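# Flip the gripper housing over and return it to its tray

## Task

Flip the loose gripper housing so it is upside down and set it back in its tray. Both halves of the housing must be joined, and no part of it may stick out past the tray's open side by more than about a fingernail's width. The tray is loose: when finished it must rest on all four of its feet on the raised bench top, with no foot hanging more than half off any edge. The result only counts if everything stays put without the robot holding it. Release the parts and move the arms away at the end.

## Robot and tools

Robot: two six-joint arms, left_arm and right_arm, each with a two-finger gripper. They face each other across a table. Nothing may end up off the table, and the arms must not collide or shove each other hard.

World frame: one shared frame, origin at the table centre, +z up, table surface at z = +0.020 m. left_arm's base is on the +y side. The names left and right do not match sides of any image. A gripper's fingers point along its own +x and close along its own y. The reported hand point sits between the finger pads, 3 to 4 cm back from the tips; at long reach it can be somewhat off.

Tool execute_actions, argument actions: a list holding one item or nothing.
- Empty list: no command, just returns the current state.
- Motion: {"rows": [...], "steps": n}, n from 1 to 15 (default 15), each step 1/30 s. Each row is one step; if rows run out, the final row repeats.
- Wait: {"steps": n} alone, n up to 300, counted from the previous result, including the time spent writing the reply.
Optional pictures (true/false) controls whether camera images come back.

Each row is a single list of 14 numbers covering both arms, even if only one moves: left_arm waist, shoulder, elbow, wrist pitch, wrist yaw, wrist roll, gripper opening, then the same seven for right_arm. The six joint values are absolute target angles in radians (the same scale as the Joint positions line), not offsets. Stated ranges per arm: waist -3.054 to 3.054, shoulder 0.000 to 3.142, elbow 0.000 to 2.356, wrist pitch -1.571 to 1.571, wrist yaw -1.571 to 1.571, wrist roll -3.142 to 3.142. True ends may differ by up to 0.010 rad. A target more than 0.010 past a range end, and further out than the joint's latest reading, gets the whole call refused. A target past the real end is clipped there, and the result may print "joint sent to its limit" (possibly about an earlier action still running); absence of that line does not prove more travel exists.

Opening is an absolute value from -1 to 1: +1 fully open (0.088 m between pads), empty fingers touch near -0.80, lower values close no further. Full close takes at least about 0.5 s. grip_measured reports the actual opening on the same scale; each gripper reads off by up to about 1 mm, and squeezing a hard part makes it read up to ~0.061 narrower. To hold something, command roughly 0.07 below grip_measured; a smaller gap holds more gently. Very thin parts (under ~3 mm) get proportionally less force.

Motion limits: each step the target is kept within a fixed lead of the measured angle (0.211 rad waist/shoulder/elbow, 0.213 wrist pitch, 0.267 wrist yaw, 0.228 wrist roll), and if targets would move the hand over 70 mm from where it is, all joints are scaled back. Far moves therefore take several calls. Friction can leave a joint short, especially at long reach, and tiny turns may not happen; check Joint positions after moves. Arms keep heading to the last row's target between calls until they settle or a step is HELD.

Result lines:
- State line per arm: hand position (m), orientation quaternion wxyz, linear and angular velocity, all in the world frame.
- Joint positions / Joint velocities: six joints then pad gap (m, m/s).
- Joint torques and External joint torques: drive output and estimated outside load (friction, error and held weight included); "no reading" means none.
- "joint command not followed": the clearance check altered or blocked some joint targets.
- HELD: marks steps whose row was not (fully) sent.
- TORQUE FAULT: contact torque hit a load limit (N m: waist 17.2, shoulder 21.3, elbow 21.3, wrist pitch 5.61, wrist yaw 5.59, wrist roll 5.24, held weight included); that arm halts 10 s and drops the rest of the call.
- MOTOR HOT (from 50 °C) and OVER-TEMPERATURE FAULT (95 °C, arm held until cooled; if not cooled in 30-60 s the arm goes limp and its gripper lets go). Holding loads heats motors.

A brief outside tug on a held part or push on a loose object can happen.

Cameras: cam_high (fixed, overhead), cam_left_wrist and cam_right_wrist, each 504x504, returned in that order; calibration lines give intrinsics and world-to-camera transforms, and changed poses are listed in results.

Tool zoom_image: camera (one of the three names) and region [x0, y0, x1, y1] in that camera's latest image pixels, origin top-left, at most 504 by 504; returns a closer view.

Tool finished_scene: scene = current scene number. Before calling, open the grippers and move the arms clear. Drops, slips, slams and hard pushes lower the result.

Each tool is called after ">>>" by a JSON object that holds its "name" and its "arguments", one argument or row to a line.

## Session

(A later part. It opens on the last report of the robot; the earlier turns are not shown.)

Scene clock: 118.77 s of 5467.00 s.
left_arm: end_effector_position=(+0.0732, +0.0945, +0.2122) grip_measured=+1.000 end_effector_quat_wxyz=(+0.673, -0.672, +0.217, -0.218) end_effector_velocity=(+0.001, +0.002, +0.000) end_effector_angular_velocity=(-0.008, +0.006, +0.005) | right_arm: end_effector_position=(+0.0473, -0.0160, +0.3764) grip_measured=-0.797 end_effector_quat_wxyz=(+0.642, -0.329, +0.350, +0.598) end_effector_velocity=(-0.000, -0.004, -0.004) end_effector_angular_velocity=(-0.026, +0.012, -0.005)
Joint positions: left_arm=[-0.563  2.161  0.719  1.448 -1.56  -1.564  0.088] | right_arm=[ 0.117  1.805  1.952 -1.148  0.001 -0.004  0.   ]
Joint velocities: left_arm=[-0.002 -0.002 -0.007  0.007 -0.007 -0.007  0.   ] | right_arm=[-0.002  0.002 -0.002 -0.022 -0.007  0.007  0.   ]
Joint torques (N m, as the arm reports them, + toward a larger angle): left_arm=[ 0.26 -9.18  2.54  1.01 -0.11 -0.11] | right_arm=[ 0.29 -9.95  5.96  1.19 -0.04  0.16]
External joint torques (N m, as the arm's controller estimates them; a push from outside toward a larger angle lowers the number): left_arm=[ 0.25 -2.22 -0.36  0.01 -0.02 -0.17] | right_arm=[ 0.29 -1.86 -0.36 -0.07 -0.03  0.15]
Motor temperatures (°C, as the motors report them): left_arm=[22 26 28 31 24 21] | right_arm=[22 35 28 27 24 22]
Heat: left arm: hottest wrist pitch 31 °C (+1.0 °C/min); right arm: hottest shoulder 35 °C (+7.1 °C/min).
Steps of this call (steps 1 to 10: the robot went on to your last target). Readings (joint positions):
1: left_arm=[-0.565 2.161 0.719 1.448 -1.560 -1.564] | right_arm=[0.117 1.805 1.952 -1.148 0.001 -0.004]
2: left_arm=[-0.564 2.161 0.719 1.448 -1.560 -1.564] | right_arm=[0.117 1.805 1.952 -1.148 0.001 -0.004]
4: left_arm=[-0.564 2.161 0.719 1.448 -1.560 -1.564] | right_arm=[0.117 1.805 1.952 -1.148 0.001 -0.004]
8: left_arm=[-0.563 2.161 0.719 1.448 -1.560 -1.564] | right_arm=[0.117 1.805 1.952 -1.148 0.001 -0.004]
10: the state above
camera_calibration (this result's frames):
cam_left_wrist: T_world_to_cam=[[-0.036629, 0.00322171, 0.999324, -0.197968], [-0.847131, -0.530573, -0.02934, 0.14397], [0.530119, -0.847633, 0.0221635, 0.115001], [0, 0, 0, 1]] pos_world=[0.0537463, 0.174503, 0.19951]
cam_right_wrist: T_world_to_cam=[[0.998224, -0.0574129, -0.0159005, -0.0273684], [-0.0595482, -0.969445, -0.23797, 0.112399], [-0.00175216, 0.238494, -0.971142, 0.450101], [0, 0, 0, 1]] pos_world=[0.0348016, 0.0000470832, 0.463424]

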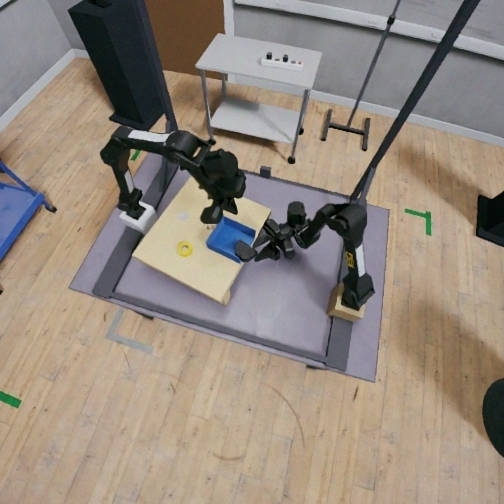

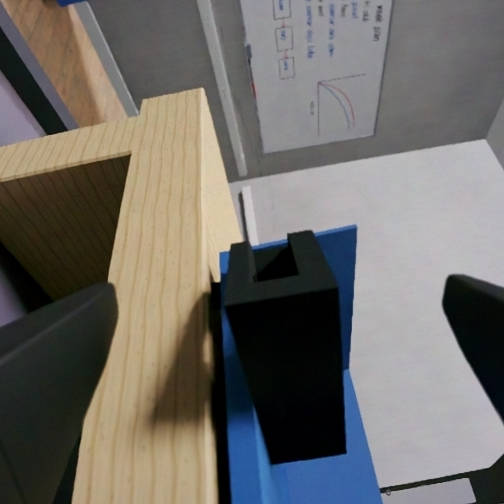

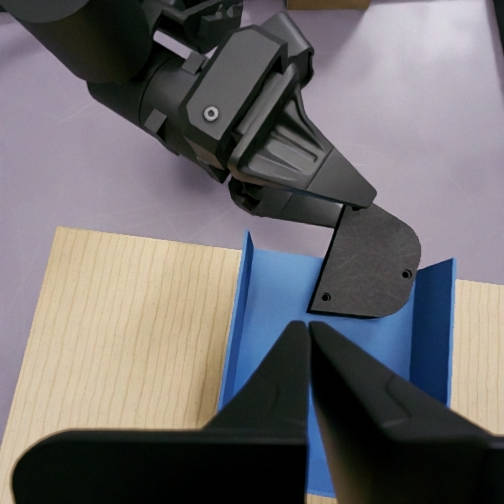

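>>> {"name": "execute_actions", "arguments": {
  "actions": [
    {"rows":[[-0.50,2.15,0.725,1.445,-1.47,-1.57,0.15,0.12,1.8,1.95,-1.15,0,0,-0.8]]}
  ],
  "pictures": false
}}

>>> {"name": "execute_actions", "arguments": {
  "actions": [
    {"steps":10}
  ]
}}

Scene clock: 122.00 s of 5467.00 s.
left_arm: end_effector_position=(+0.0871, +0.0808, +0.2124) grip_measured=+0.171 end_effector_quat_wxyz=(+0.671, -0.670, +0.225, -0.226) end_effector_velocity=(+0.001, -0.001, -0.000) end_effector_angular_velocity=(+0.012, -0.008, -0.005) | right_arm: end_effector_position=(+0.0473, -0.0160, +0.3764) grip_measured=-0.797 end_effector_quat_wxyz=(+0.642, -0.329, +0.350, +0.598) end_effector_velocity=(+0.002, -0.002, -0.001) end_effector_angular_velocity=(-0.009, -0.017, +0.012)
Joint positions: left_arm=[-0.504  2.161  0.719  1.447 -1.476 -1.564  0.047] | right_arm=[ 0.117  1.805  1.952 -1.148  0.001 -0.004  0.   ]
Joint velocities: left_arm=[ 0.002 -0.002 -0.002 -0.007  0.007  0.007 -0.007] | right_arm=[-0.002 -0.002 -0.002 -0.007  0.007 -0.022  0.   ]
Joint torques (N m, as the arm reports them, + toward a larger angle): left_arm=[ 0.32 -9.27  2.6   1.06  0.04 -0.13] | right_arm=[ 0.24 -9.99  5.92  1.17 -0.05  0.17]
External joint torques (N m, as the arm's controller estimates them; a push from outside toward a larger angle lowers the number): left_arm=[ 0.39 -2.23 -0.4   0.    0.12 -0.19] | right_arm=[ 0.19 -1.82 -0.44 -0.1  -0.04  0.17]
Motor temperatures (°C, as the motors report them): left_arm=[22 26 28 31 24 21] | right_arm=[22 35 28 27 24 22]
Heat: left arm: hottest wrist pitch 31 °C (+1.0 °C/min); right arm: hottest shoulder 35 °C (+6.0 °C/min).
Steps of this call (steps 1 to 15: the robot went on to your last target; steps 16 to 82: nothing new was sent; steps 83 to 97: all 15 steps of this action). Readings (joint positions):
83: left_arm=[-0.560 2.161 0.719 1.448 -1.550 -1.564] | right_arm=[0.117 1.805 1.952 -1.148 0.001 -0.004]
84: left_arm=[-0.550 2.161 0.719 1.447 -1.531 -1.564] | right_arm=[0.117 1.805 1.952 -1.148 0.001 -0.004]
86: left_arm=[-0.527 2.161 0.719 1.447 -1.507 -1.564] | right_arm=[0.117 1.805 1.952 -1.148 0.001 -0.004]
90: left_arm=[-0.507 2.161 0.719 1.447 -1.486 -1.564] | right_arm=[0.117 1.805 1.952 -1.148 0.001 -0.004]
97: the state above

Scene clock: 122.33 s of 5467.00 s.
left_arm: end_effector_position=(+0.0872, +0.0805, +0.2124) grip_measured=+0.154 end_effector_quat_wxyz=(+0.670, -0.670, +0.226, -0.226) end_effector_velocity=(+0.001, +0.000, -0.001) end_effector_angular_velocity=(+0.001, +0.002, -0.005) | right_arm: end_effector_position=(+0.0473, -0.0160, +0.3764) grip_measured=-0.797 end_effector_quat_wxyz=(+0.642, -0.329, +0.350, +0.598) end_effector_velocity=(-0.002, -0.002, -0.002) end_effector_angular_velocity=(-0.011, +0.015, +0.016)
Joint positions: left_arm=[-0.503  2.161  0.719  1.447 -1.474 -1.564  0.047] | right_arm=[ 0.117  1.805  1.952 -1.148  0.001 -0.004  0.   ]
Joint velocities: left_arm=[ 0.002 -0.007 -0.007 -0.022  0.007 -0.022 -0.   ] | right_arm=[-0.002 -0.002 -0.007 -0.007 -0.022 -0.007  0.   ]
Joint torques (N m, as the arm reports them, + toward a larger angle): left_arm=[ 0.23 -9.21  2.39  1.06  0.06 -0.11] | right_arm=[  0.24 -10.01   5.96   1.18  -0.03   0.16]
External joint torques (N m, as the arm's controller estimates them; a push from outside toward a larger angle lowers the number): left_arm=[ 0.2  -2.19 -0.6   0.    0.15 -0.16] | right_arm=[ 0.29 -1.91 -0.36 -0.09 -0.03  0.15]
Motor temperatures (°C, as the motors report them): left_arm=[22 26 28 31 24 21] | right_arm=[22 35 28 27 24 22]
Heat: left arm: hottest wrist pitch 31 °C (+1.0 °C/min); right arm: hottest shoulder 35 °C (+6.1 °C/min).
Steps of this call (steps 1 to 10: the robot went on to your last target). Readings (joint positions):
1: left_arm=[-0.504 2.161 0.719 1.447 -1.475 -1.564] | right_arm=[0.117 1.805 1.952 -1.148 0.001 -0.004]
2: left_arm=[-0.503 2.161 0.719 1.447 -1.475 -1.564] | right_arm=[0.117 1.805 1.952 -1.148 0.001 -0.004]
4: left_arm=[-0.503 2.161 0.719 1.447 -1.475 -1.564] | right_arm=[0.117 1.805 1.952 -1.148 0.001 -0.004]
8: left_arm=[-0.503 2.161 0.719 1.447 -1.474 -1.564] | right_arm=[0.117 1.805 1.952 -1.148 0.001 -0.004]
10: the state above
camera_calibration (this result's frames):
cam_left_wrist: T_world_to_cam=[[-0.0366667, 0.00470681, 0.999316, -0.197741], [-0.86041, -0.508767, -0.0291737, 0.147806], [0.508282, -0.860891, 0.0227046, 0.0985622], [0, 0, 0, 1]] pos_world=[0.069826, 0.160981, 0.19968]
cam_right_wrist: T_world_to_cam=[[0.998224, -0.0574129, -0.0159005, -0.0273684], [-0.0595482, -0.969445, -0.23797, 0.112399], [-0.00175216, 0.238494, -0.971142, 0.450101], [0, 0, 0, 1]] pos_world=[0.0348016, 0.0000470832, 0.463424]

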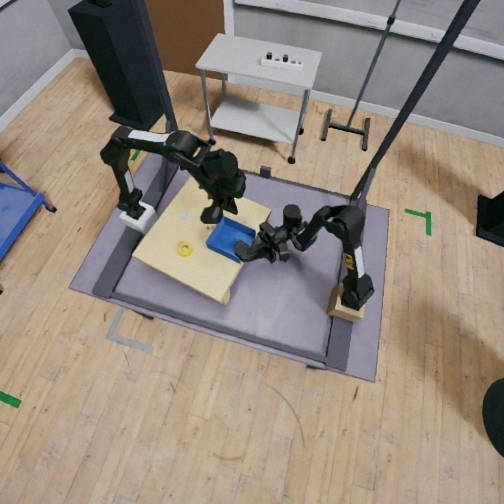

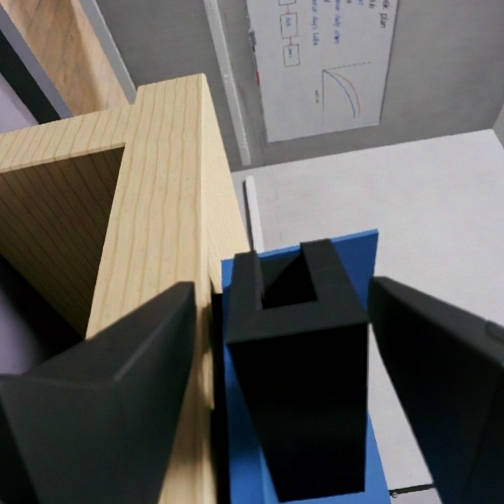

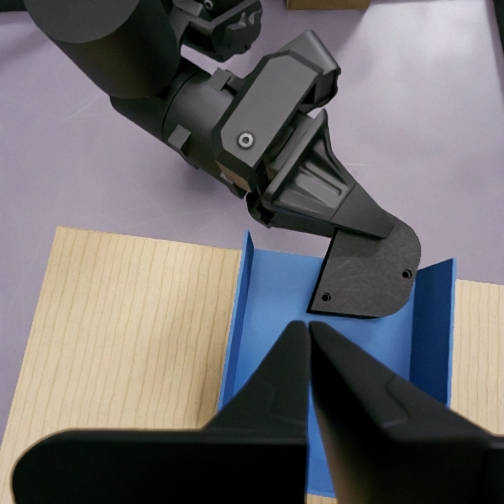

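Raise 3 mm, close.

>>> {"name": "execute_actions", "arguments": {
  "actions": [
    {"rows":[[-0.50,2.135,0.725,1.43,-1.47,-1.57,0.15,0.12,1.8,1.95,-1.15,0,0,-0.8],[-0.50,2.135,0.725,1.43,-1.47,-1.57,0.15,0.12,1.8,1.95,-1.15,0,0,-0.8],[-0.50,2.135,0.725,1.43,-1.47,-1.57,0.15,0.12,1.8,1.95,-1.15,0,0,-0.8],[-0.50,2.135,0.725,1.43,-1.47,-1.57,0.15,0.12,1.8,1.95,-1.15,0,0,-0.8],[-0.50,2.135,0.725,1.43,-1.47,-1.57,-0.35,0.12,1.8,1.95,-1.15,0,0,-0.8]]}
  ],
  "pictures": false
}}

>>> {"name": "execute_actions", "arguments": {
  "actions": [
    {"steps":10}
  ]
}}

Scene clock: 131.80 s of 5467.00 s.
left_arm: end_effector_position=(+0.0867, +0.0795, +0.2195) grip_measured=-0.277 end_effector_quat_wxyz=(+0.664, -0.676, +0.227, -0.225) end_effector_velocity=(+0.000, +0.001, -0.002) end_effector_angular_velocity=(-0.007, +0.007, +0.005) | right_arm: end_effector_position=(+0.0473, -0.0160, +0.3764) grip_measured=-0.797 end_effector_quat_wxyz=(+0.642, -0.329, +0.350, +0.598) end_effector_velocity=(-0.000, -0.002, -0.001) end_effector_angular_velocity=(-0.007, +0.003, +0.008)
Joint positions: left_arm=[-0.503  2.138  0.723  1.434 -1.473 -1.57   0.025] | right_arm=[ 0.117  1.805  1.952 -1.148  0.001 -0.004  0.   ]
Joint velocities: left_arm=[-0.002  0.002 -0.002 -0.007 -0.007 -0.022 -0.   ] | right_arm=[-0.002 -0.002 -0.002 -0.007 -0.007 -0.007  0.   ]
Joint torques (N m, as the arm reports them, + toward a larger angle): left_arm=[ 0.21 -8.27  2.19  0.97 -0.05  0.07] | right_arm=[ 0.3  -9.99  5.87  1.19 -0.04  0.16]
External joint torques (N m, as the arm's controller estimates them; a push from outside toward a larger angle lowers the number): left_arm=[ 0.21 -1.31 -0.9  -0.07  0.02  0.02] | right_arm=[ 0.25 -1.83 -0.47 -0.07 -0.02  0.16]
Motor temperatures (°C, as the motors report them): left_arm=[22 27 27 30 24 21] | right_arm=[22 36 28 27 24 22]
Heat: left arm: hottest wrist pitch 30 °C (-1.0 °C/min); right arm: hottest shoulder 36 °C (+7.1 °C/min).
Steps of this call (steps 1 to 15: the robot went on to your last target; steps 16 to 90: nothing new was sent; then 5.97 s passed at rest; steps 91 to 105: all 15 steps of this action). Readings (joint positions):
91: left_arm=[-0.503 2.160 0.719 1.445 -1.474 -1.564] | right_arm=[0.117 1.805 1.952 -1.148 0.001 -0.004]
92: left_arm=[-0.503 2.158 0.719 1.441 -1.473 -1.564] | right_arm=[0.117 1.805 1.952 -1.148 0.001 -0.004]
94: left_arm=[-0.503 2.153 0.719 1.438 -1.473 -1.564] | right_arm=[0.117 1.805 1.952 -1.148 0.001 -0.004]
98: left_arm=[-0.503 2.147 0.719 1.434 -1.473 -1.564] | right_arm=[0.117 1.805 1.952 -1.148 0.001 -0.004]
105: the state above

Scene clock: 132.13 s of 5467.00 s.
left_arm: end_effector_position=(+0.0867, +0.0795, +0.2195) grip_measured=-0.277 end_effector_quat_wxyz=(+0.664, -0.676, +0.227, -0.225) end_effector_velocity=(-0.002, -0.001, +0.002) end_effector_angular_velocity=(-0.028, +0.020, -0.010) | right_arm: end_effector_position=(+0.0473, -0.0160, +0.3764) grip_measured=-0.797 end_effector_quat_wxyz=(+0.642, -0.329, +0.350, +0.598) end_effector_velocity=(-0.000, -0.004, -0.004) end_effector_angular_velocity=(-0.027, +0.004, +0.008)
Joint positions: left_arm=[-0.503  2.138  0.723  1.434 -1.473 -1.57   0.025] | right_arm=[ 0.117  1.805  1.952 -1.148  0.001 -0.004  0.   ]
Joint velocities: left_arm=[-0.002 -0.002  0.002  0.007  0.007 -0.022  0.   ] | right_arm=[-0.002  0.002 -0.002 -0.022 -0.007 -0.007  0.   ]
Joint torques (N m, as the arm reports them, + toward a larger angle): left_arm=[ 0.27 -8.17  2.31  0.93  0.01  0.03] | right_arm=[  0.31 -10.02   5.91   1.18  -0.05   0.17]
External joint torques (N m, as the arm's controller estimates them; a push from outside toward a larger angle lowers the number): left_arm=[ 0.28 -1.11 -0.84 -0.13  0.08 -0.03] | right_arm=[ 0.25 -1.93 -0.4  -0.07 -0.04  0.17]
Motor temperatures (°C, as the motors report them): left_arm=[22 27 27 30 24 21] | right_arm=[22 36 28 27 24 22]
Heat: left arm: hottest wrist pitch 30 °C (-1.0 °C/min); right arm: hottest shoulder 36 °C (+7.1 °C/min).
Steps of this call (steps 1 to 10: the robot went on to your last target). Readings (joint positions):
1: left_arm=[-0.503 2.138 0.723 1.434 -1.473 -1.570] | right_arm=[0.117 1.805 1.952 -1.148 0.001 -0.004]
2: left_arm=[-0.503 2.138 0.723 1.434 -1.473 -1.570] | right_arm=[0.117 1.805 1.952 -1.148 0.001 -0.004]
4: left_arm=[-0.503 2.138 0.723 1.434 -1.473 -1.570] | right_arm=[0.117 1.805 1.952 -1.148 0.001 -0.004]
8: left_arm=[-0.503 2.138 0.723 1.434 -1.473 -1.570] | right_arm=[0.117 1.805 1.952 -1.148 0.001 -0.004]
10: the state above
camera_calibration (this result's frames):
cam_left_wrist: T_world_to_cam=[[-0.0262222, 0.0206318, 0.999443, -0.206989], [-0.860628, -0.50909, -0.0120709, 0.143314], [0.508558, -0.860466, 0.0311058, 0.095841], [0, 0, 0, 1]] pos_world=[0.069172, 0.159698, 0.205622]
cam_right_wrist: T_world_to_cam=[[0.998224, -0.0574129, -0.0159005, -0.0273684], [-0.0595482, -0.969445, -0.23797, 0.112399], [-0.00175216, 0.238494, -0.971142, 0.450101], [0, 0, 0, 1]] pos_world=[0.0348016, 0.0000470832, 0.463424]

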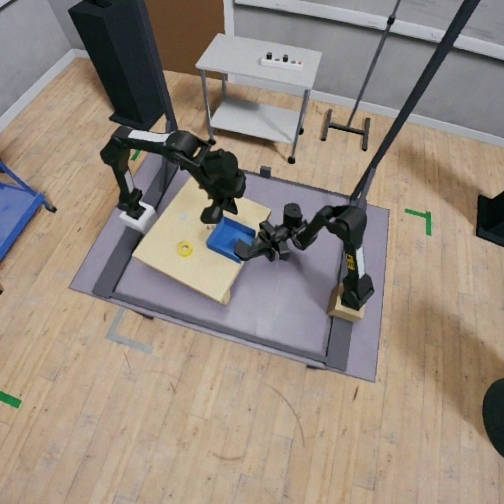

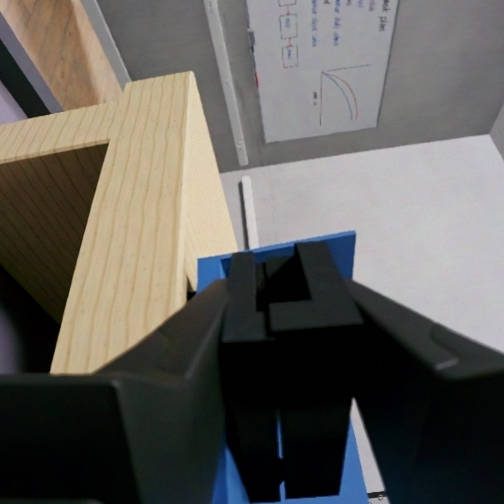

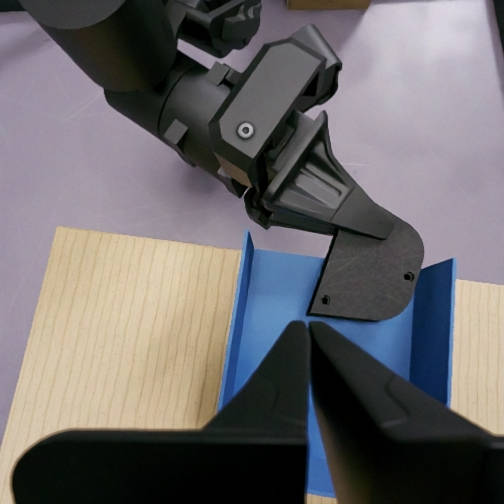

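>>> {"name": "execute_actions", "arguments": {
  "actions": [
    {"rows":[[-0.50,1.4,0.725,0.69,-1.47,-1.57,-0.36,0.05,1.0,1.1,-0.7,0,0,-0.8]]}
  ],
  "pictures": false
}}

>>> {"name": "execute_actions", "arguments": {
  "actions": [
    {"steps":30}
  ],
  "pictures": false
}}

>>> {"name": "execute_actions", "arguments": {
  "actions": [
    {"rows":[[0.37,1.4,0.775,0.64,1.56,1.57,-0.36,0.05,1.0,1.1,-0.7,0,0,-0.8]]}
  ],
  "pictures": false
}}

>>> {"name": "execute_actions", "arguments": {
  "actions": [
    {"steps":80}
  ],
  "pictures": false
}}

>>> {"name": "execute_actions", "arguments": {
  "actions": [
    {"rows":[[0.37,1.9,0.775,1.13,1.56,1.57,-0.36,0.12,1.6,1.95,-1.2,0,0,-0.8]]}
  ],
  "pictures": false
}}

>>> {"name": "execute_actions", "arguments": {
  "actions": [
    {"steps":40}
  ]
}}

Scene clock: 142.90 s of 5467.00 s.
left_arm: end_effector_position=(+0.1068, +0.1118, +0.3569) grip_measured=-0.277 end_effector_quat_wxyz=(+0.674, -0.666, +0.226, -0.228) end_effector_velocity=(+0.072, +0.118, +0.246) end_effector_angular_velocity=(-0.361, +0.224, +0.005) | right_arm: end_effector_position=(+0.0614, -0.1124, +0.4241) grip_measured=-0.797 end_effector_quat_wxyz=(+0.720, -0.191, +0.216, +0.631) end_effector_velocity=(-0.035, -0.309, -0.089) end_effector_angular_velocity=(+0.170, -0.033, -0.019)
Joint positions: left_arm=[-0.502  1.52   0.722  0.785 -1.471 -1.573  0.025] | right_arm=[ 0.054  1.187  1.319 -0.717 -0.    -0.004  0.   ]
Joint velocities: left_arm=[-0.002 -1.057 -0.002 -0.637 -0.007 -0.007 -0.   ] | right_arm=[-0.017 -1.336 -1.287  0.125  0.007 -0.007  0.   ]
Joint torques (N m, as the arm reports them, + toward a larger angle): left_arm=[ 0.31 -5.83  4.56  0.97 -0.11  0.1 ] | right_arm=[-0.38 -5.6   4.84  1.86  0.02  0.17]
External joint torques (N m, as the arm's controller estimates them; a push from outside toward a larger angle lowers the number): left_arm=[ 0.35 -2.1  -0.41  0.15 -0.05  0.06] | right_arm=[-0.35 -2.11 -1.55  0.25  0.01  0.16]
Motor temperatures (°C, as the motors report them): left_arm=[22 27 27 29 24 21] | right_arm=[22 36 28 27 24 22]
Heat: left arm: hottest wrist pitch 29 °C (-3.0 °C/min); right arm: hottest shoulder 36 °C (+5.0 °C/min).
Steps of this call (steps 1 to 15: the robot went on to your last target; steps 16 to 90: nothing new was sent; then 7.27 s passed at rest; steps 91 to 105: all 15 steps of this action). Readings (joint positions):
91: left_arm=[-0.503 2.116 0.723 1.400 -1.472 -1.572] | right_arm=[0.115 1.787 1.928 -1.113 0.000 -0.004]
92: left_arm=[-0.503 2.084 0.722 1.346 -1.471 -1.573] | right_arm=[0.107 1.756 1.880 -1.063 -0.000 -0.004]
94: left_arm=[-0.502 1.999 0.722 1.258 -1.471 -1.573] | right_arm=[0.083 1.684 1.785 -0.979 -0.000 -0.004]
98: left_arm=[-0.502 1.817 0.722 1.075 -1.471 -1.573] | right_arm=[0.056 1.509 1.615 -0.807 -0.000 -0.004]
105: the state above

Scene clock: 143.90 s of 5467.00 s.
left_arm: end_effector_position=(+0.1150, +0.1251, +0.3800) grip_measured=-0.277 end_effector_quat_wxyz=(+0.667, -0.672, +0.227, -0.226) end_effector_velocity=(+0.000, +0.001, -0.001) end_effector_angular_velocity=(+0.012, -0.008, +0.005) | right_arm: end_effector_position=(+0.0564, -0.1531, +0.3934) grip_measured=-0.797 end_effector_quat_wxyz=(+0.719, -0.195, +0.221, +0.629) end_effector_velocity=(+0.002, -0.000, -0.001) end_effector_angular_velocity=(+0.003, +0.002, -0.013)
Joint positions: left_arm=[-0.502  1.409  0.722  0.692 -1.471 -1.573  0.025] | right_arm=[ 0.053  1.008  1.111 -0.701 -0.    -0.004  0.   ]
Joint velocities: left_arm=[-0.002 -0.002 -0.002 -0.007 -0.007  0.007 -0.   ] | right_arm=[-0.002 -0.002 -0.007  0.007  0.007  0.007  0.   ]
Joint torques (N m, as the arm reports them, + toward a larger angle): left_arm=[ 0.17 -6.43  4.7   1.1  -0.09  0.13] | right_arm=[-0.23 -4.61  5.31  2.02  0.04  0.17]
External joint torques (N m, as the arm's controller estimates them; a push from outside toward a larger angle lowers the number): left_arm=[ 0.15 -1.85 -1.04  0.04  0.    0.07] | right_arm=[-0.22 -1.88 -1.56  0.33  0.04  0.16]
Motor temperatures (°C, as the motors report them): left_arm=[22 27 27 29 24 21] | right_arm=[22 36 28 27 24 22]
Heat: left arm: hottest wrist pitch 29 °C (-3.0 °C/min); right arm: hottest shoulder 36 °C (+5.0 °C/min).
Steps of this call (steps 1 to 30: the robot went on to your last target). Readings (joint positions):
1: left_arm=[-0.502 1.489 0.722 0.766 -1.471 -1.573] | right_arm=[0.054 1.145 1.276 -0.714 -0.000 -0.004]
2: left_arm=[-0.502 1.464 0.722 0.750 -1.471 -1.573] | right_arm=[0.054 1.106 1.238 -0.712 -0.000 -0.004]
4: left_arm=[-0.502 1.436 0.722 0.726 -1.471 -1.573] | right_arm=[0.053 1.055 1.183 -0.711 -0.000 -0.004]
8: left_arm=[-0.502 1.421 0.722 0.703 -1.471 -1.573] | right_arm=[0.053 1.025 1.135 -0.705 -0.000 -0.004]
30: the state above
All arms were judged still, so your last target was given up. Only a new action makes them travel on or press farther. Fingers that are still opening or closing keep moving.

Scene clock: 144.40 s of 5467.00 s.
left_arm: end_effector_position=(+0.2659, +0.0609, +0.3878) grip_measured=-0.277 end_effector_quat_wxyz=(+0.829, -0.380, +0.173, -0.373) end_effector_velocity=(+0.331, +0.002, +0.002) end_effector_angular_velocity=(+0.933, -1.052, -0.352) | right_arm: end_effector_position=(+0.0564, -0.1532, +0.3934) grip_measured=-0.797 end_effector_quat_wxyz=(+0.719, -0.195, +0.221, +0.629) end_effector_velocity=(-0.001, -0.001, +0.000) end_effector_angular_velocity=(-0.003, -0.002, +0.008)
Joint positions: left_arm=[ 0.15   1.407  0.761  0.642 -0.624 -0.865  0.025] | right_arm=[ 0.053  1.008  1.111 -0.701 -0.    -0.004  0.   ]
Joint velocities: left_arm=[ 1.346 -0.002  0.007 -0.007  1.692  1.414 -0.   ] | right_arm=[-0.002 -0.002  0.002 -0.007 -0.007 -0.007  0.   ]
Joint torques (N m, as the arm reports them, + toward a larger angle): left_arm=[ 0.21 -6.8   6.17  1.71  0.03  0.25] | right_arm=[-0.21 -4.58  5.39  2.    0.03  0.16]
External joint torques (N m, as the arm's controller estimates them; a push from outside toward a larger angle lowers the number): left_arm=[ 0.23 -1.45 -0.11  0.13  0.1   0.21] | right_arm=[-0.21 -1.83 -1.5   0.31  0.04  0.15]
Motor temperatures (°C, as the motors report them): left_arm=[22 27 27 29 24 21] | right_arm=[22 36 28 27 24 22]
Heat: left arm: hottest wrist pitch 29 °C (-3.0 °C/min); right arm: hottest shoulder 36 °C (+5.1 °C/min).
Steps of this call (steps 1 to 15: all 15 steps of this action). Readings (joint positions):
1: left_arm=[-0.489 1.408 0.725 0.684 -1.434 -1.541] | right_arm=[0.053 1.008 1.111 -0.701 -0.000 -0.004]
2: left_arm=[-0.448 1.408 0.731 0.673 -1.369 -1.490] | right_arm=[0.053 1.008 1.111 -0.701 -0.000 -0.004]
4: left_arm=[-0.352 1.408 0.744 0.660 -1.255 -1.394] | right_arm=[0.053 1.008 1.111 -0.701 -0.000 -0.004]
8: left_arm=[-0.167 1.407 0.758 0.648 -1.026 -1.201] | right_arm=[0.053 1.008 1.111 -0.701 -0.000 -0.004]
15: the state above

Scene clock: 147.07 s of 5467.00 s.
left_arm: end_effector_position=(+0.0825, +0.1368, +0.3886) grip_measured=-0.276 end_effector_quat_wxyz=(+0.117, +0.116, -0.693, -0.702) end_effector_velocity=(-0.001, +0.001, -0.001) end_effector_angular_velocity=(+0.005, +0.002, -0.010) | right_arm: end_effector_position=(+0.0564, -0.1532, +0.3934) grip_measured=-0.797 end_effector_quat_wxyz=(+0.719, -0.195, +0.221, +0.629) end_effector_velocity=(+0.000, -0.001, -0.002) end_effector_angular_velocity=(-0.009, -0.009, +0.001)
Joint positions: left_arm=[0.367 1.407 0.762 0.641 1.555 1.563 0.025] | right_arm=[ 0.053  1.008  1.111 -0.701 -0.    -0.004  0.   ]
Joint velocities: left_arm=[-0.002  0.002 -0.002  0.007  0.007 -0.007  0.   ] | right_arm=[ 0.002 -0.002 -0.002 -0.007  0.007 -0.007  0.   ]
Joint torques (N m, as the arm reports them, + toward a larger angle): left_arm=[ 0.24 -6.14  5.63  1.12  0.21  0.12] | right_arm=[-0.23 -4.56  5.4   1.98  0.02  0.16]
External joint torques (N m, as the arm's controller estimates them; a push from outside toward a larger angle lowers the number): left_arm=[ 0.24 -1.55 -0.15  0.12  0.11  0.17] | right_arm=[-0.24 -1.83 -1.48  0.29  0.02  0.16]
Motor temperatures (°C, as the motors report them): left_arm=[22 27 27 29 24 21] | right_arm=[22 35 28 27 24 22]
Heat: left arm: hottest wrist pitch 29 °C (-3.0 °C/min); right arm: hottest shoulder 35 °C (+4.0 °C/min).
Steps of this call (steps 1 to 75: the robot went on to your last target; steps 76 to 80: nothing new was sent). Readings (joint positions):
1: left_arm=[0.196 1.407 0.761 0.642 -0.567 -0.817] | right_arm=[0.053 1.008 1.111 -0.701 -0.000 -0.004]
2: left_arm=[0.239 1.407 0.761 0.642 -0.512 -0.769] | right_arm=[0.053 1.008 1.111 -0.701 -0.000 -0.004]
4: left_arm=[0.303 1.407 0.761 0.642 -0.403 -0.673] | right_arm=[0.053 1.008 1.111 -0.701 -0.000 -0.004]
8: left_arm=[0.348 1.407 0.761 0.641 -0.175 -0.481] | right_arm=[0.053 1.008 1.111 -0.701 -0.000 -0.004]
80: the state above
All arms were judged still, so your last target was given up. Only a new action makes them travel on or press farther. Fingers that are still opening or closing keep moving.

Scene clock: 147.57 s of 5467.00 s.
left_arm: end_effector_position=(+0.0998, +0.0853, +0.2890) grip_measured=-0.276 end_effector_quat_wxyz=(+0.115, +0.115, -0.697, -0.698) end_effector_velocity=(+0.001, -0.007, -0.020) end_effector_angular_velocity=(-0.079, -0.026, +0.005) | right_arm: end_effector_position=(+0.0429, -0.0828, +0.3940) grip_measured=-0.797 end_effector_quat_wxyz=(+0.644, -0.325, +0.346, +0.600) end_effector_velocity=(+0.007, +0.143, +0.241) end_effector_angular_velocity=(+0.562, -0.047, +0.030)
Joint positions: left_arm=[0.368 1.875 0.775 1.105 1.561 1.565 0.025] | right_arm=[ 0.116  1.557  1.743 -1.176  0.001 -0.004  0.   ]
Joint velocities: left_arm=[-0.002  0.105 -0.002  0.198 -0.007 -0.007 -0.   ] | right_arm=[ 0.007  0.447  1.194 -0.183 -0.007 -0.022  0.   ]
Joint torques (N m, as the arm reports them, + toward a larger angle): left_arm=[ 0.36 -6.74  2.91  1.54  0.02  0.08] | right_arm=[ 0.26 -8.09  8.49  1.29 -0.02  0.16]
External joint torques (N m, as the arm's controller estimates them; a push from outside toward a larger angle lowers the number): left_arm=[ 0.37  0.12 -1.74  0.48 -0.08  0.14] | right_arm=[ 0.29  0.45  0.82 -0.08 -0.02  0.15]
Motor temperatures (°C, as the motors report them): left_arm=[22 27 27 29 24 21] | right_arm=[22 35 28 27 24 22]
Heat: left arm: hottest wrist pitch 29 °C (-3.0 °C/min); right arm: hottest shoulder 35 °C (+4.0 °C/min).
Steps of this call (steps 1 to 15: all 15 steps of this action). Readings (joint positions):
1: left_arm=[0.367 1.428 0.762 0.674 1.561 1.563] | right_arm=[0.057 1.026 1.132 -0.736 0.001 -0.004]
2: left_arm=[0.367 1.461 0.767 0.726 1.566 1.563] | right_arm=[0.070 1.060 1.175 -0.791 0.001 -0.004]
4: left_arm=[0.367 1.548 0.777 0.815 1.562 1.564] | right_arm=[0.092 1.147 1.270 -0.868 0.001 -0.004]
8: left_arm=[0.368 1.735 0.777 0.989 1.562 1.564] | right_arm=[0.109 1.321 1.447 -1.052 0.001 -0.004]
15: the state above

Scene clock: 148.90 s of 5467.00 s.
left_arm: end_effector_position=(+0.1001, +0.0843, +0.2847) grip_measured=-0.276 end_effector_quat_wxyz=(+0.115, +0.115, -0.698, -0.697) end_effector_velocity=(+0.001, -0.001, -0.003) end_effector_angular_velocity=(+0.019, +0.006, +0.010) | right_arm: end_effector_position=(+0.0434, -0.0705, +0.4518) grip_measured=-0.797 end_effector_quat_wxyz=(+0.668, -0.279, +0.297, +0.623) end_effector_velocity=(+0.002, -0.001, -0.003) end_effector_angular_velocity=(-0.014, -0.019, +0.009)
Joint positions: left_arm=[0.368 1.894 0.775 1.126 1.561 1.565 0.025] | right_arm=[ 0.117  1.585  1.943 -1.197  0.001 -0.004  0.   ]
Joint velocities: left_arm=[ 0.002  0.002 -0.002 -0.022 -0.007  0.007  0.   ] | right_arm=[-0.002  0.002 -0.002 -0.007  0.007 -0.022  0.   ]
Joint torques (N m, as the arm reports them, + toward a larger angle): left_arm=[ 0.18 -6.62  3.01  1.53  0.06  0.11] | right_arm=[ 0.25 -5.7   6.55  1.39 -0.02  0.17]
External joint torques (N m, as the arm's controller estimates them; a push from outside toward a larger angle lowers the number): left_arm=[ 0.11 -0.09 -1.26  0.55 -0.03  0.17] | right_arm=[ 0.26  0.29  0.63 -0.06 -0.02  0.16]
Motor temperatures (°C, as the motors report them): left_arm=[22 27 27 29 24 21] | right_arm=[22 35 28 27 24 22]
Heat: left arm: hottest wrist pitch 29 °C (-3.0 °C/min); right arm: hottest shoulder 35 °C (+4.0 °C/min).
Steps of this call (steps 1 to 30: the robot went on to your last target; steps 31 to 40: nothing new was sent). Readings (joint positions):
1: left_arm=[0.368 1.878 0.775 1.110 1.561 1.565] | right_arm=[0.116 1.569 1.783 -1.181 0.001 -0.004]
2: left_arm=[0.368 1.881 0.775 1.114 1.561 1.565] | right_arm=[0.117 1.576 1.821 -1.182 0.001 -0.004]
4: left_arm=[0.368 1.886 0.775 1.119 1.561 1.565] | right_arm=[0.117 1.578 1.878 -1.186 0.001 -0.004]
8: left_arm=[0.368 1.892 0.775 1.124 1.561 1.565] | right_arm=[0.117 1.577 1.931 -1.192 0.001 -0.004]
40: the state above
All arms were judged still, so your last target was given up. Only a new action makes them travel on or press farther. Fingers that are still opening or closing keep moving.
camera_calibration (this result's frames):
cam_left_wrist: T_world_to_cam=[[0.0357438, -0.00742437, -0.999333, 0.293263], [0.654098, -0.755853, 0.029011, 0.0155927], [-0.755565, -0.654699, -0.0221608, 0.215498], [0, 0, 0, 1]] pos_world=[0.142141, 0.155049, 0.297391]
cam_right_wrist: T_world_to_cam=[[0.998404, -0.0547856, -0.013731, -0.0261523], [-0.0557867, -0.918582, -0.391274, 0.149946], [0.00882306, 0.391415, -0.920172, 0.523633], [0, 0, 0, 1]] pos_world=[0.0298555, -0.0686527, 0.540144]

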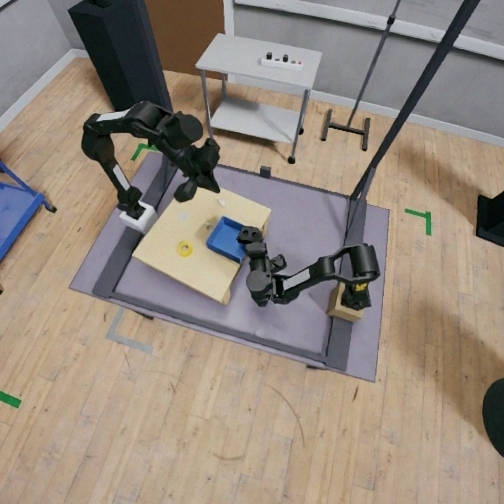

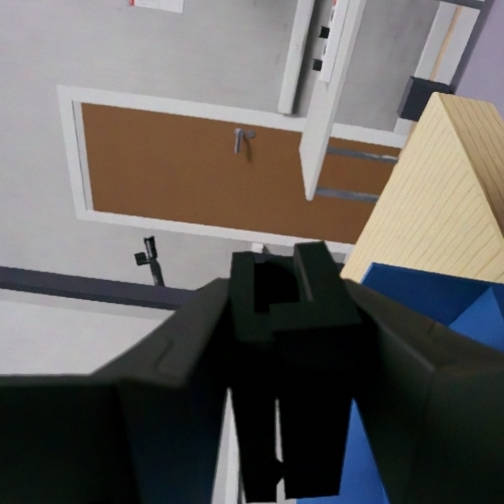

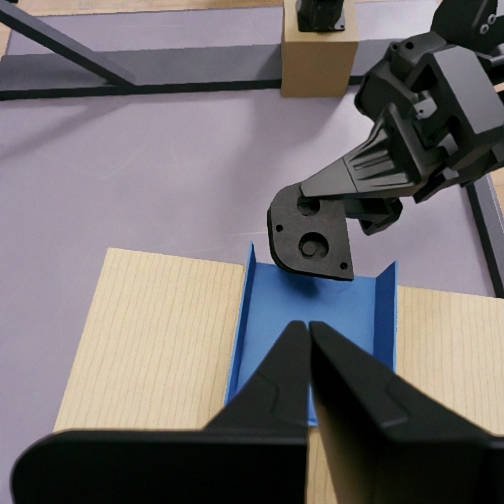

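>>> {"name": "execute_actions", "arguments": {
  "actions": [
    {"rows":[[0.41,2.13,0.775,1.43,1.56,1.57,-0.36,0.12,1.8,1.95,-1.15,0,0,-0.8]]}
  ],
  "pictures": false
}}

>>> {"name": "execute_actions", "arguments": {
  "actions": [
    {"steps":25}
  ]
}}

Scene clock: 152.90 s of 5467.00 s.
left_arm: end_effector_position=(+0.1159, +0.0775, +0.2328) grip_measured=-0.276 end_effector_quat_wxyz=(+0.125, +0.133, -0.718, -0.672) end_effector_velocity=(+0.001, -0.001, -0.012) end_effector_angular_velocity=(+0.004, +0.002, +0.010) | right_arm: end_effector_position=(+0.0470, -0.0193, +0.3812) grip_measured=-0.797 end_effector_quat_wxyz=(+0.643, -0.326, +0.347, +0.600) end_effector_velocity=(+0.000, +0.007, +0.015) end_effector_angular_velocity=(+0.065, -0.011, +0.020)
Joint positions: left_arm=[0.406 2.12  0.773 1.419 1.56  1.565 0.025] | right_arm=[ 0.117  1.791  1.95  -1.152  0.001 -0.004  0.   ]
Joint velocities: left_arm=[ 0.002  0.046 -0.002  0.051 -0.007 -0.007 -0.   ] | right_arm=[-0.002 -0.007  0.022  0.037 -0.007 -0.022  0.   ]
Joint torques (N m, as the arm reports them, + toward a larger angle): left_arm=[ 0.45 -7.28  2.31  1.45 -0.01  0.06] | right_arm=[ 0.23 -8.64  5.96  1.44 -0.02  0.17]
External joint torques (N m, as the arm's controller estimates them; a push from outside toward a larger angle lowers the number): left_arm=[ 0.45  0.   -1.11  0.44 -0.05  0.12] | right_arm=[ 0.22 -0.72 -0.37  0.2  -0.01  0.17]
Motor temperatures (°C, as the motors report them): left_arm=[22 27 27 29 24 21] | right_arm=[22 35 28 27 24 22]
Heat: left arm: hottest wrist pitch 29 °C (-3.0 °C/min); right arm: hottest shoulder 35 °C (+3.0 °C/min).
Steps of this call (steps 1 to 90: nothing new was sent; then 0.50 s passed at rest; steps 91 to 105: all 15 steps of this action). Readings (joint positions):
91: left_arm=[0.370 1.917 0.775 1.165 1.563 1.565] | right_arm=[0.117 1.599 1.944 -1.198 0.001 -0.004]
92: left_arm=[0.375 1.949 0.780 1.218 1.564 1.565] | right_arm=[0.117 1.616 1.952 -1.188 0.001 -0.004]
94: left_arm=[0.391 2.025 0.783 1.293 1.560 1.565] | right_arm=[0.117 1.664 1.962 -1.167 0.001 -0.004]
98: left_arm=[0.404 2.106 0.773 1.378 1.560 1.565] | right_arm=[0.117 1.764 1.954 -1.160 0.001 -0.004]
105: the state above

Scene clock: 153.73 s of 5467.00 s.
left_arm: end_effector_position=(+0.1162, +0.0775, +0.2319) grip_measured=-0.276 end_effector_quat_wxyz=(+0.125, +0.133, -0.719, -0.670) end_effector_velocity=(+0.000, -0.003, -0.001) end_effector_angular_velocity=(+0.027, +0.012, +0.019) | right_arm: end_effector_position=(+0.0471, -0.0192, +0.3813) grip_measured=-0.797 end_effector_quat_wxyz=(+0.643, -0.326, +0.347, +0.600) end_effector_velocity=(+0.002, +0.001, +0.001) end_effector_angular_velocity=(+0.006, -0.019, +0.012)
Joint positions: left_arm=[0.407 2.124 0.773 1.427 1.56  1.565 0.025] | right_arm=[ 0.117  1.791  1.95  -1.151  0.001 -0.004  0.   ]
Joint velocities: left_arm=[-0.002 -0.002 -0.002 -0.022 -0.022 -0.007 -0.   ] | right_arm=[-0.002 -0.002 -0.002  0.007  0.007 -0.022  0.   ]
Joint torques (N m, as the arm reports them, + toward a larger angle): left_arm=[ 0.21 -7.06  2.34  1.48  0.03  0.05] | right_arm=[ 0.32 -8.45  6.22  1.46 -0.04  0.17]
External joint torques (N m, as the arm's controller estimates them; a push from outside toward a larger angle lowers the number): left_arm=[ 0.21  0.03 -0.97  0.5   0.    0.11] | right_arm=[ 0.35 -0.43 -0.11  0.17 -0.04  0.17]
Motor temperatures (°C, as the motors report them): left_arm=[22 27 27 29 24 21] | right_arm=[22 34 28 28 24 22]
Heat: left arm: hottest wrist pitch 29 °C (-3.0 °C/min); right arm: hottest shoulder 34 °C (+2.0 °C/min).
Steps of this call (steps 1 to 15: the robot went on to your last target; steps 16 to 25: nothing new was sent). Readings (joint positions):
1: left_arm=[0.406 2.121 0.773 1.421 1.560 1.565] | right_arm=[0.117 1.791 1.950 -1.151 0.001 -0.004]
2: left_arm=[0.406 2.122 0.773 1.422 1.560 1.565] | right_arm=[0.117 1.791 1.950 -1.151 0.001 -0.004]
4: left_arm=[0.407 2.123 0.773 1.424 1.560 1.565] | right_arm=[0.117 1.791 1.950 -1.151 0.001 -0.004]
8: left_arm=[0.407 2.123 0.773 1.425 1.560 1.565] | right_arm=[0.117 1.791 1.950 -1.151 0.001 -0.004]
25: the state above
All arms were judged still, so your last target was given up. Only a new action makes them travel on or press farther. Fingers that are still opening or closing keep moving.
camera_calibration (this result's frames):
cam_left_wrist: T_world_to_cam=[[0.0597571, -0.0698725, -0.995764, 0.241105], [0.682124, -0.725446, 0.0918395, -0.0187013], [-0.728791, -0.684723, 0.00431114, 0.215171], [0, 0, 0, 1]] pos_world=[0.155164, 0.150612, 0.240873]
cam_right_wrist: T_world_to_cam=[[0.998241, -0.0570595, -0.0160914, -0.0271108], [-0.0592666, -0.967238, -0.246855, 0.113893], [-0.00147881, 0.247374, -0.968919, 0.45488], [0, 0, 0, 1]] pos_world=[0.0344859, -0.00391099, 0.468421]

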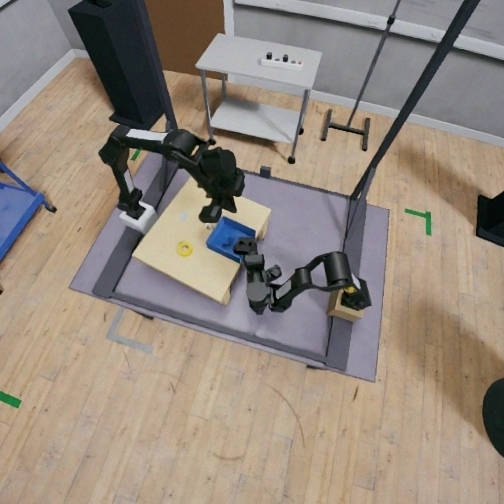

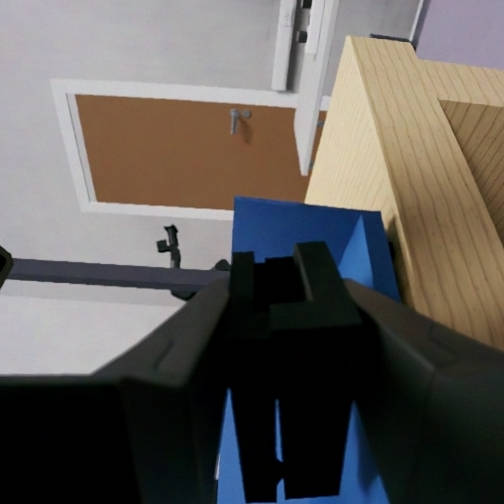

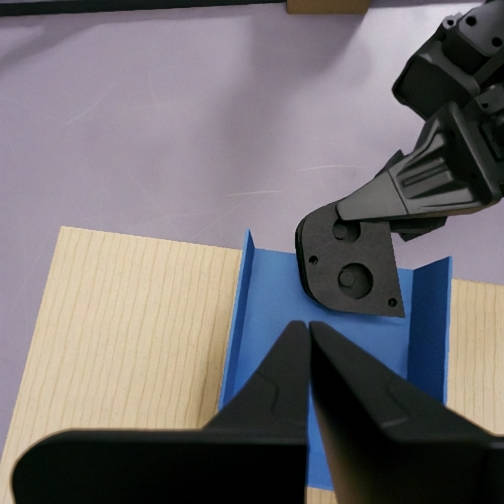

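>>> {"name": "execute_actions", "arguments": {
  "actions": [
    {"rows":[[0.385,2.14,0.83,1.4,1.56,1.57,-0.36,0.12,1.8,1.95,-1.15,0,0,-0.8],[0.385,2.14,0.83,1.4,1.56,1.57,-0.36,0.12,1.8,1.95,-1.15,0,0,-0.8],[0.385,2.14,0.83,1.4,1.56,1.57,-0.36,0.12,1.8,1.95,-1.15,0,0,-0.8],[0.385,2.14,0.83,1.4,1.56,1.57,-0.36,0.12,1.8,1.95,-1.15,0,0,-0.8],[0.385,2.14,0.83,1.4,1.56,1.57,-0.36,0.12,1.8,1.95,-1.15,0,0,-0.8],[0.385,2.14,0.83,1.4,1.56,1.57,-0.36,0.12,1.8,1.95,-1.15,0,0,-0.8],[0.385,2.19,0.83,1.45,1.56,1.57,-0.36,0.12,1.8,1.95,-1.15,0,0,-0.8]]}
  ],
  "pictures": false
}}

>>> {"name": "execute_actions", "arguments": {
  "actions": [
    {"steps":15}
  ]
}}

Scene clock: 160.17 s of 5467.00 s.
left_arm: end_effector_position=(+0.1128, +0.0683, +0.2230) grip_measured=-0.276 end_effector_quat_wxyz=(+0.118, +0.127, -0.722, -0.670) end_effector_velocity=(-0.002, -0.001, +0.001) end_effector_angular_velocity=(-0.023, -0.007, -0.000) | right_arm: end_effector_position=(+0.0469, -0.0191, +0.3813) grip_measured=-0.797 end_effector_quat_wxyz=(+0.643, -0.326, +0.347, +0.600) end_effector_velocity=(+0.002, -0.003, -0.002) end_effector_angular_velocity=(-0.012, +0.003, +0.003)
Joint positions: left_arm=[0.388 2.181 0.82  1.442 1.56  1.565 0.025] | right_arm=[ 0.117  1.791  1.95  -1.151  0.001 -0.004  0.   ]
Joint velocities: left_arm=[-0.007  0.007  0.002  0.037 -0.007 -0.007 -0.   ] | right_arm=[-0.007 -0.002 -0.007 -0.007 -0.007 -0.007  0.   ]
Joint torques (N m, as the arm reports them, + toward a larger angle): left_arm=[-0.45 -7.35  3.08  1.53  0.    0.1 ] | right_arm=[ 0.27 -8.38  6.07  1.49 -0.04  0.16]
External joint torques (N m, as the arm's controller estimates them; a push from outside toward a larger angle lowers the number): left_arm=[-0.45  0.18 -0.31  0.53 -0.03  0.15] | right_arm=[ 0.31 -0.37 -0.26  0.22 -0.03  0.16]
Motor temperatures (°C, as the motors report them): left_arm=[22 28 27 29 24 21] | right_arm=[22 34 28 28 24 22]
Heat: left arm: hottest wrist pitch 29 °C (-3.0 °C/min); right arm: hottest shoulder 34 °C (+1.0 °C/min).
Steps of this call (steps 1 to 90: nothing new was sent; then 2.93 s passed at rest; steps 91 to 105: all 15 steps of this action). Readings (joint positions):
91: left_arm=[0.406 2.125 0.777 1.426 1.560 1.565] | right_arm=[0.117 1.791 1.950 -1.151 0.001 -0.004]
92: left_arm=[0.404 2.128 0.785 1.421 1.560 1.565] | right_arm=[0.117 1.791 1.950 -1.151 0.001 -0.004]
94: left_arm=[0.397 2.131 0.801 1.413 1.560 1.565] | right_arm=[0.117 1.791 1.950 -1.151 0.001 -0.004]
98: left_arm=[0.390 2.144 0.817 1.421 1.560 1.565] | right_arm=[0.117 1.791 1.950 -1.151 0.001 -0.004]
105: the state above

Scene clock: 160.67 s of 5467.00 s.
left_arm: end_effector_position=(+0.1127, +0.0682, +0.2226) grip_measured=-0.276 end_effector_quat_wxyz=(+0.118, +0.127, -0.723, -0.669) end_effector_velocity=(+0.001, -0.001, -0.002) end_effector_angular_velocity=(+0.004, +0.002, +0.010) | right_arm: end_effector_position=(+0.0469, -0.0191, +0.3813) grip_measured=-0.797 end_effector_quat_wxyz=(+0.643, -0.326, +0.347, +0.600) end_effector_velocity=(+0.002, -0.002, -0.001) end_effector_angular_velocity=(-0.008, -0.010, -0.000)
Joint positions: left_arm=[0.388 2.183 0.821 1.446 1.56  1.565 0.025] | right_arm=[ 0.117  1.791  1.95  -1.151  0.001 -0.004  0.   ]
Joint velocities: left_arm=[ 0.002  0.002 -0.002 -0.007 -0.007  0.007 -0.   ] | right_arm=[-0.002 -0.002 -0.002 -0.007  0.007 -0.007  0.   ]
Joint torques (N m, as the arm reports them, + toward a larger angle): left_arm=[-0.39 -7.5   3.14  1.49  0.03  0.08] | right_arm=[ 0.24 -8.35  6.12  1.47 -0.02  0.18]
External joint torques (N m, as the arm's controller estimates them; a push from outside toward a larger angle lowers the number): left_arm=[-0.47 -0.04 -0.16  0.5   0.    0.14] | right_arm=[ 0.3  -0.27 -0.26  0.19 -0.02  0.17]
Motor temperatures (°C, as the motors report them): left_arm=[22 28 27 29 24 21] | right_arm=[22 34 28 28 24 22]
Heat: left arm: hottest wrist pitch 29 °C (-3.0 °C/min); right arm: hottest shoulder 34 °C (+1.0 °C/min).
Steps of this call (steps 1 to 15: the robot went on to your last target). Readings (joint positions):
1: left_arm=[0.388 2.181 0.820 1.443 1.560 1.565] | right_arm=[0.117 1.791 1.950 -1.151 0.001 -0.004]
2: left_arm=[0.388 2.181 0.821 1.444 1.560 1.565] | right_arm=[0.117 1.791 1.950 -1.151 0.001 -0.004]
4: left_arm=[0.388 2.182 0.821 1.445 1.560 1.565] | right_arm=[0.117 1.791 1.950 -1.151 0.001 -0.004]
8: left_arm=[0.388 2.183 0.821 1.446 1.560 1.565] | right_arm=[0.117 1.791 1.950 -1.151 0.001 -0.004]
15: the state above
All arms were judged still, so your last target was given up. Only a new action makes them travel on or press farther. Fingers that are still opening or closing keep moving.
camera_calibration (this result's frames):
cam_left_wrist: T_world_to_cam=[[0.0610803, -0.0785018, -0.995041, 0.231676], [0.668192, -0.737347, 0.0991884, -0.0214806], [-0.741477, -0.670937, 0.00741689, 0.206082], [0, 0, 0, 1]] pos_world=[0.153007, 0.140616, 0.231129]
cam_right_wrist: T_world_to_cam=[[0.998263, -0.0566787, -0.0160914, -0.0269408], [-0.0588976, -0.967261, -0.246855, 0.113877], [-0.00157317, 0.247374, -0.968919, 0.454882], [0, 0, 0, 1]] pos_world=[0.0343167, -0.00390407, 0.468421]

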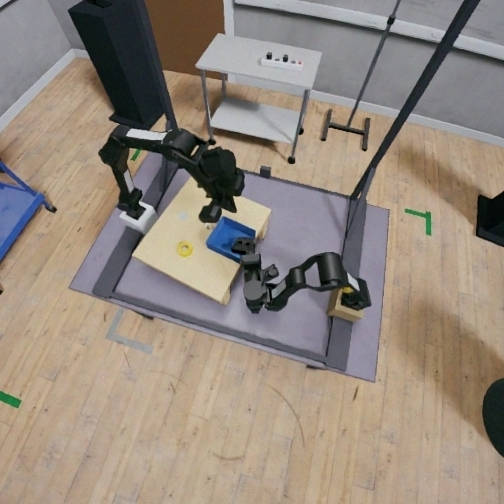

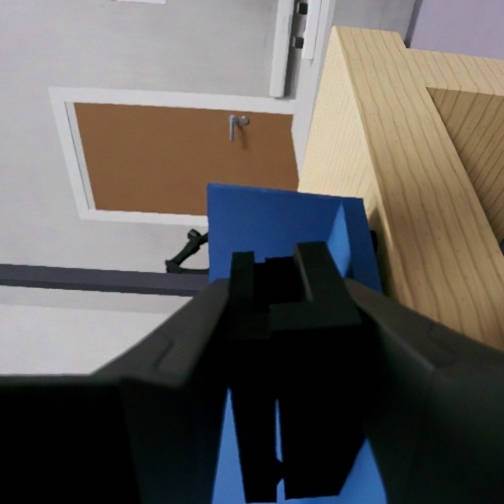

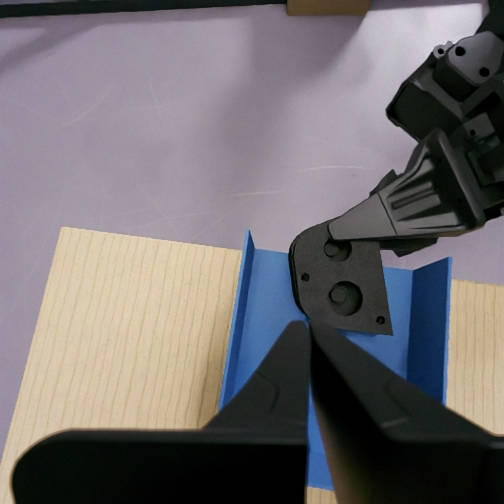

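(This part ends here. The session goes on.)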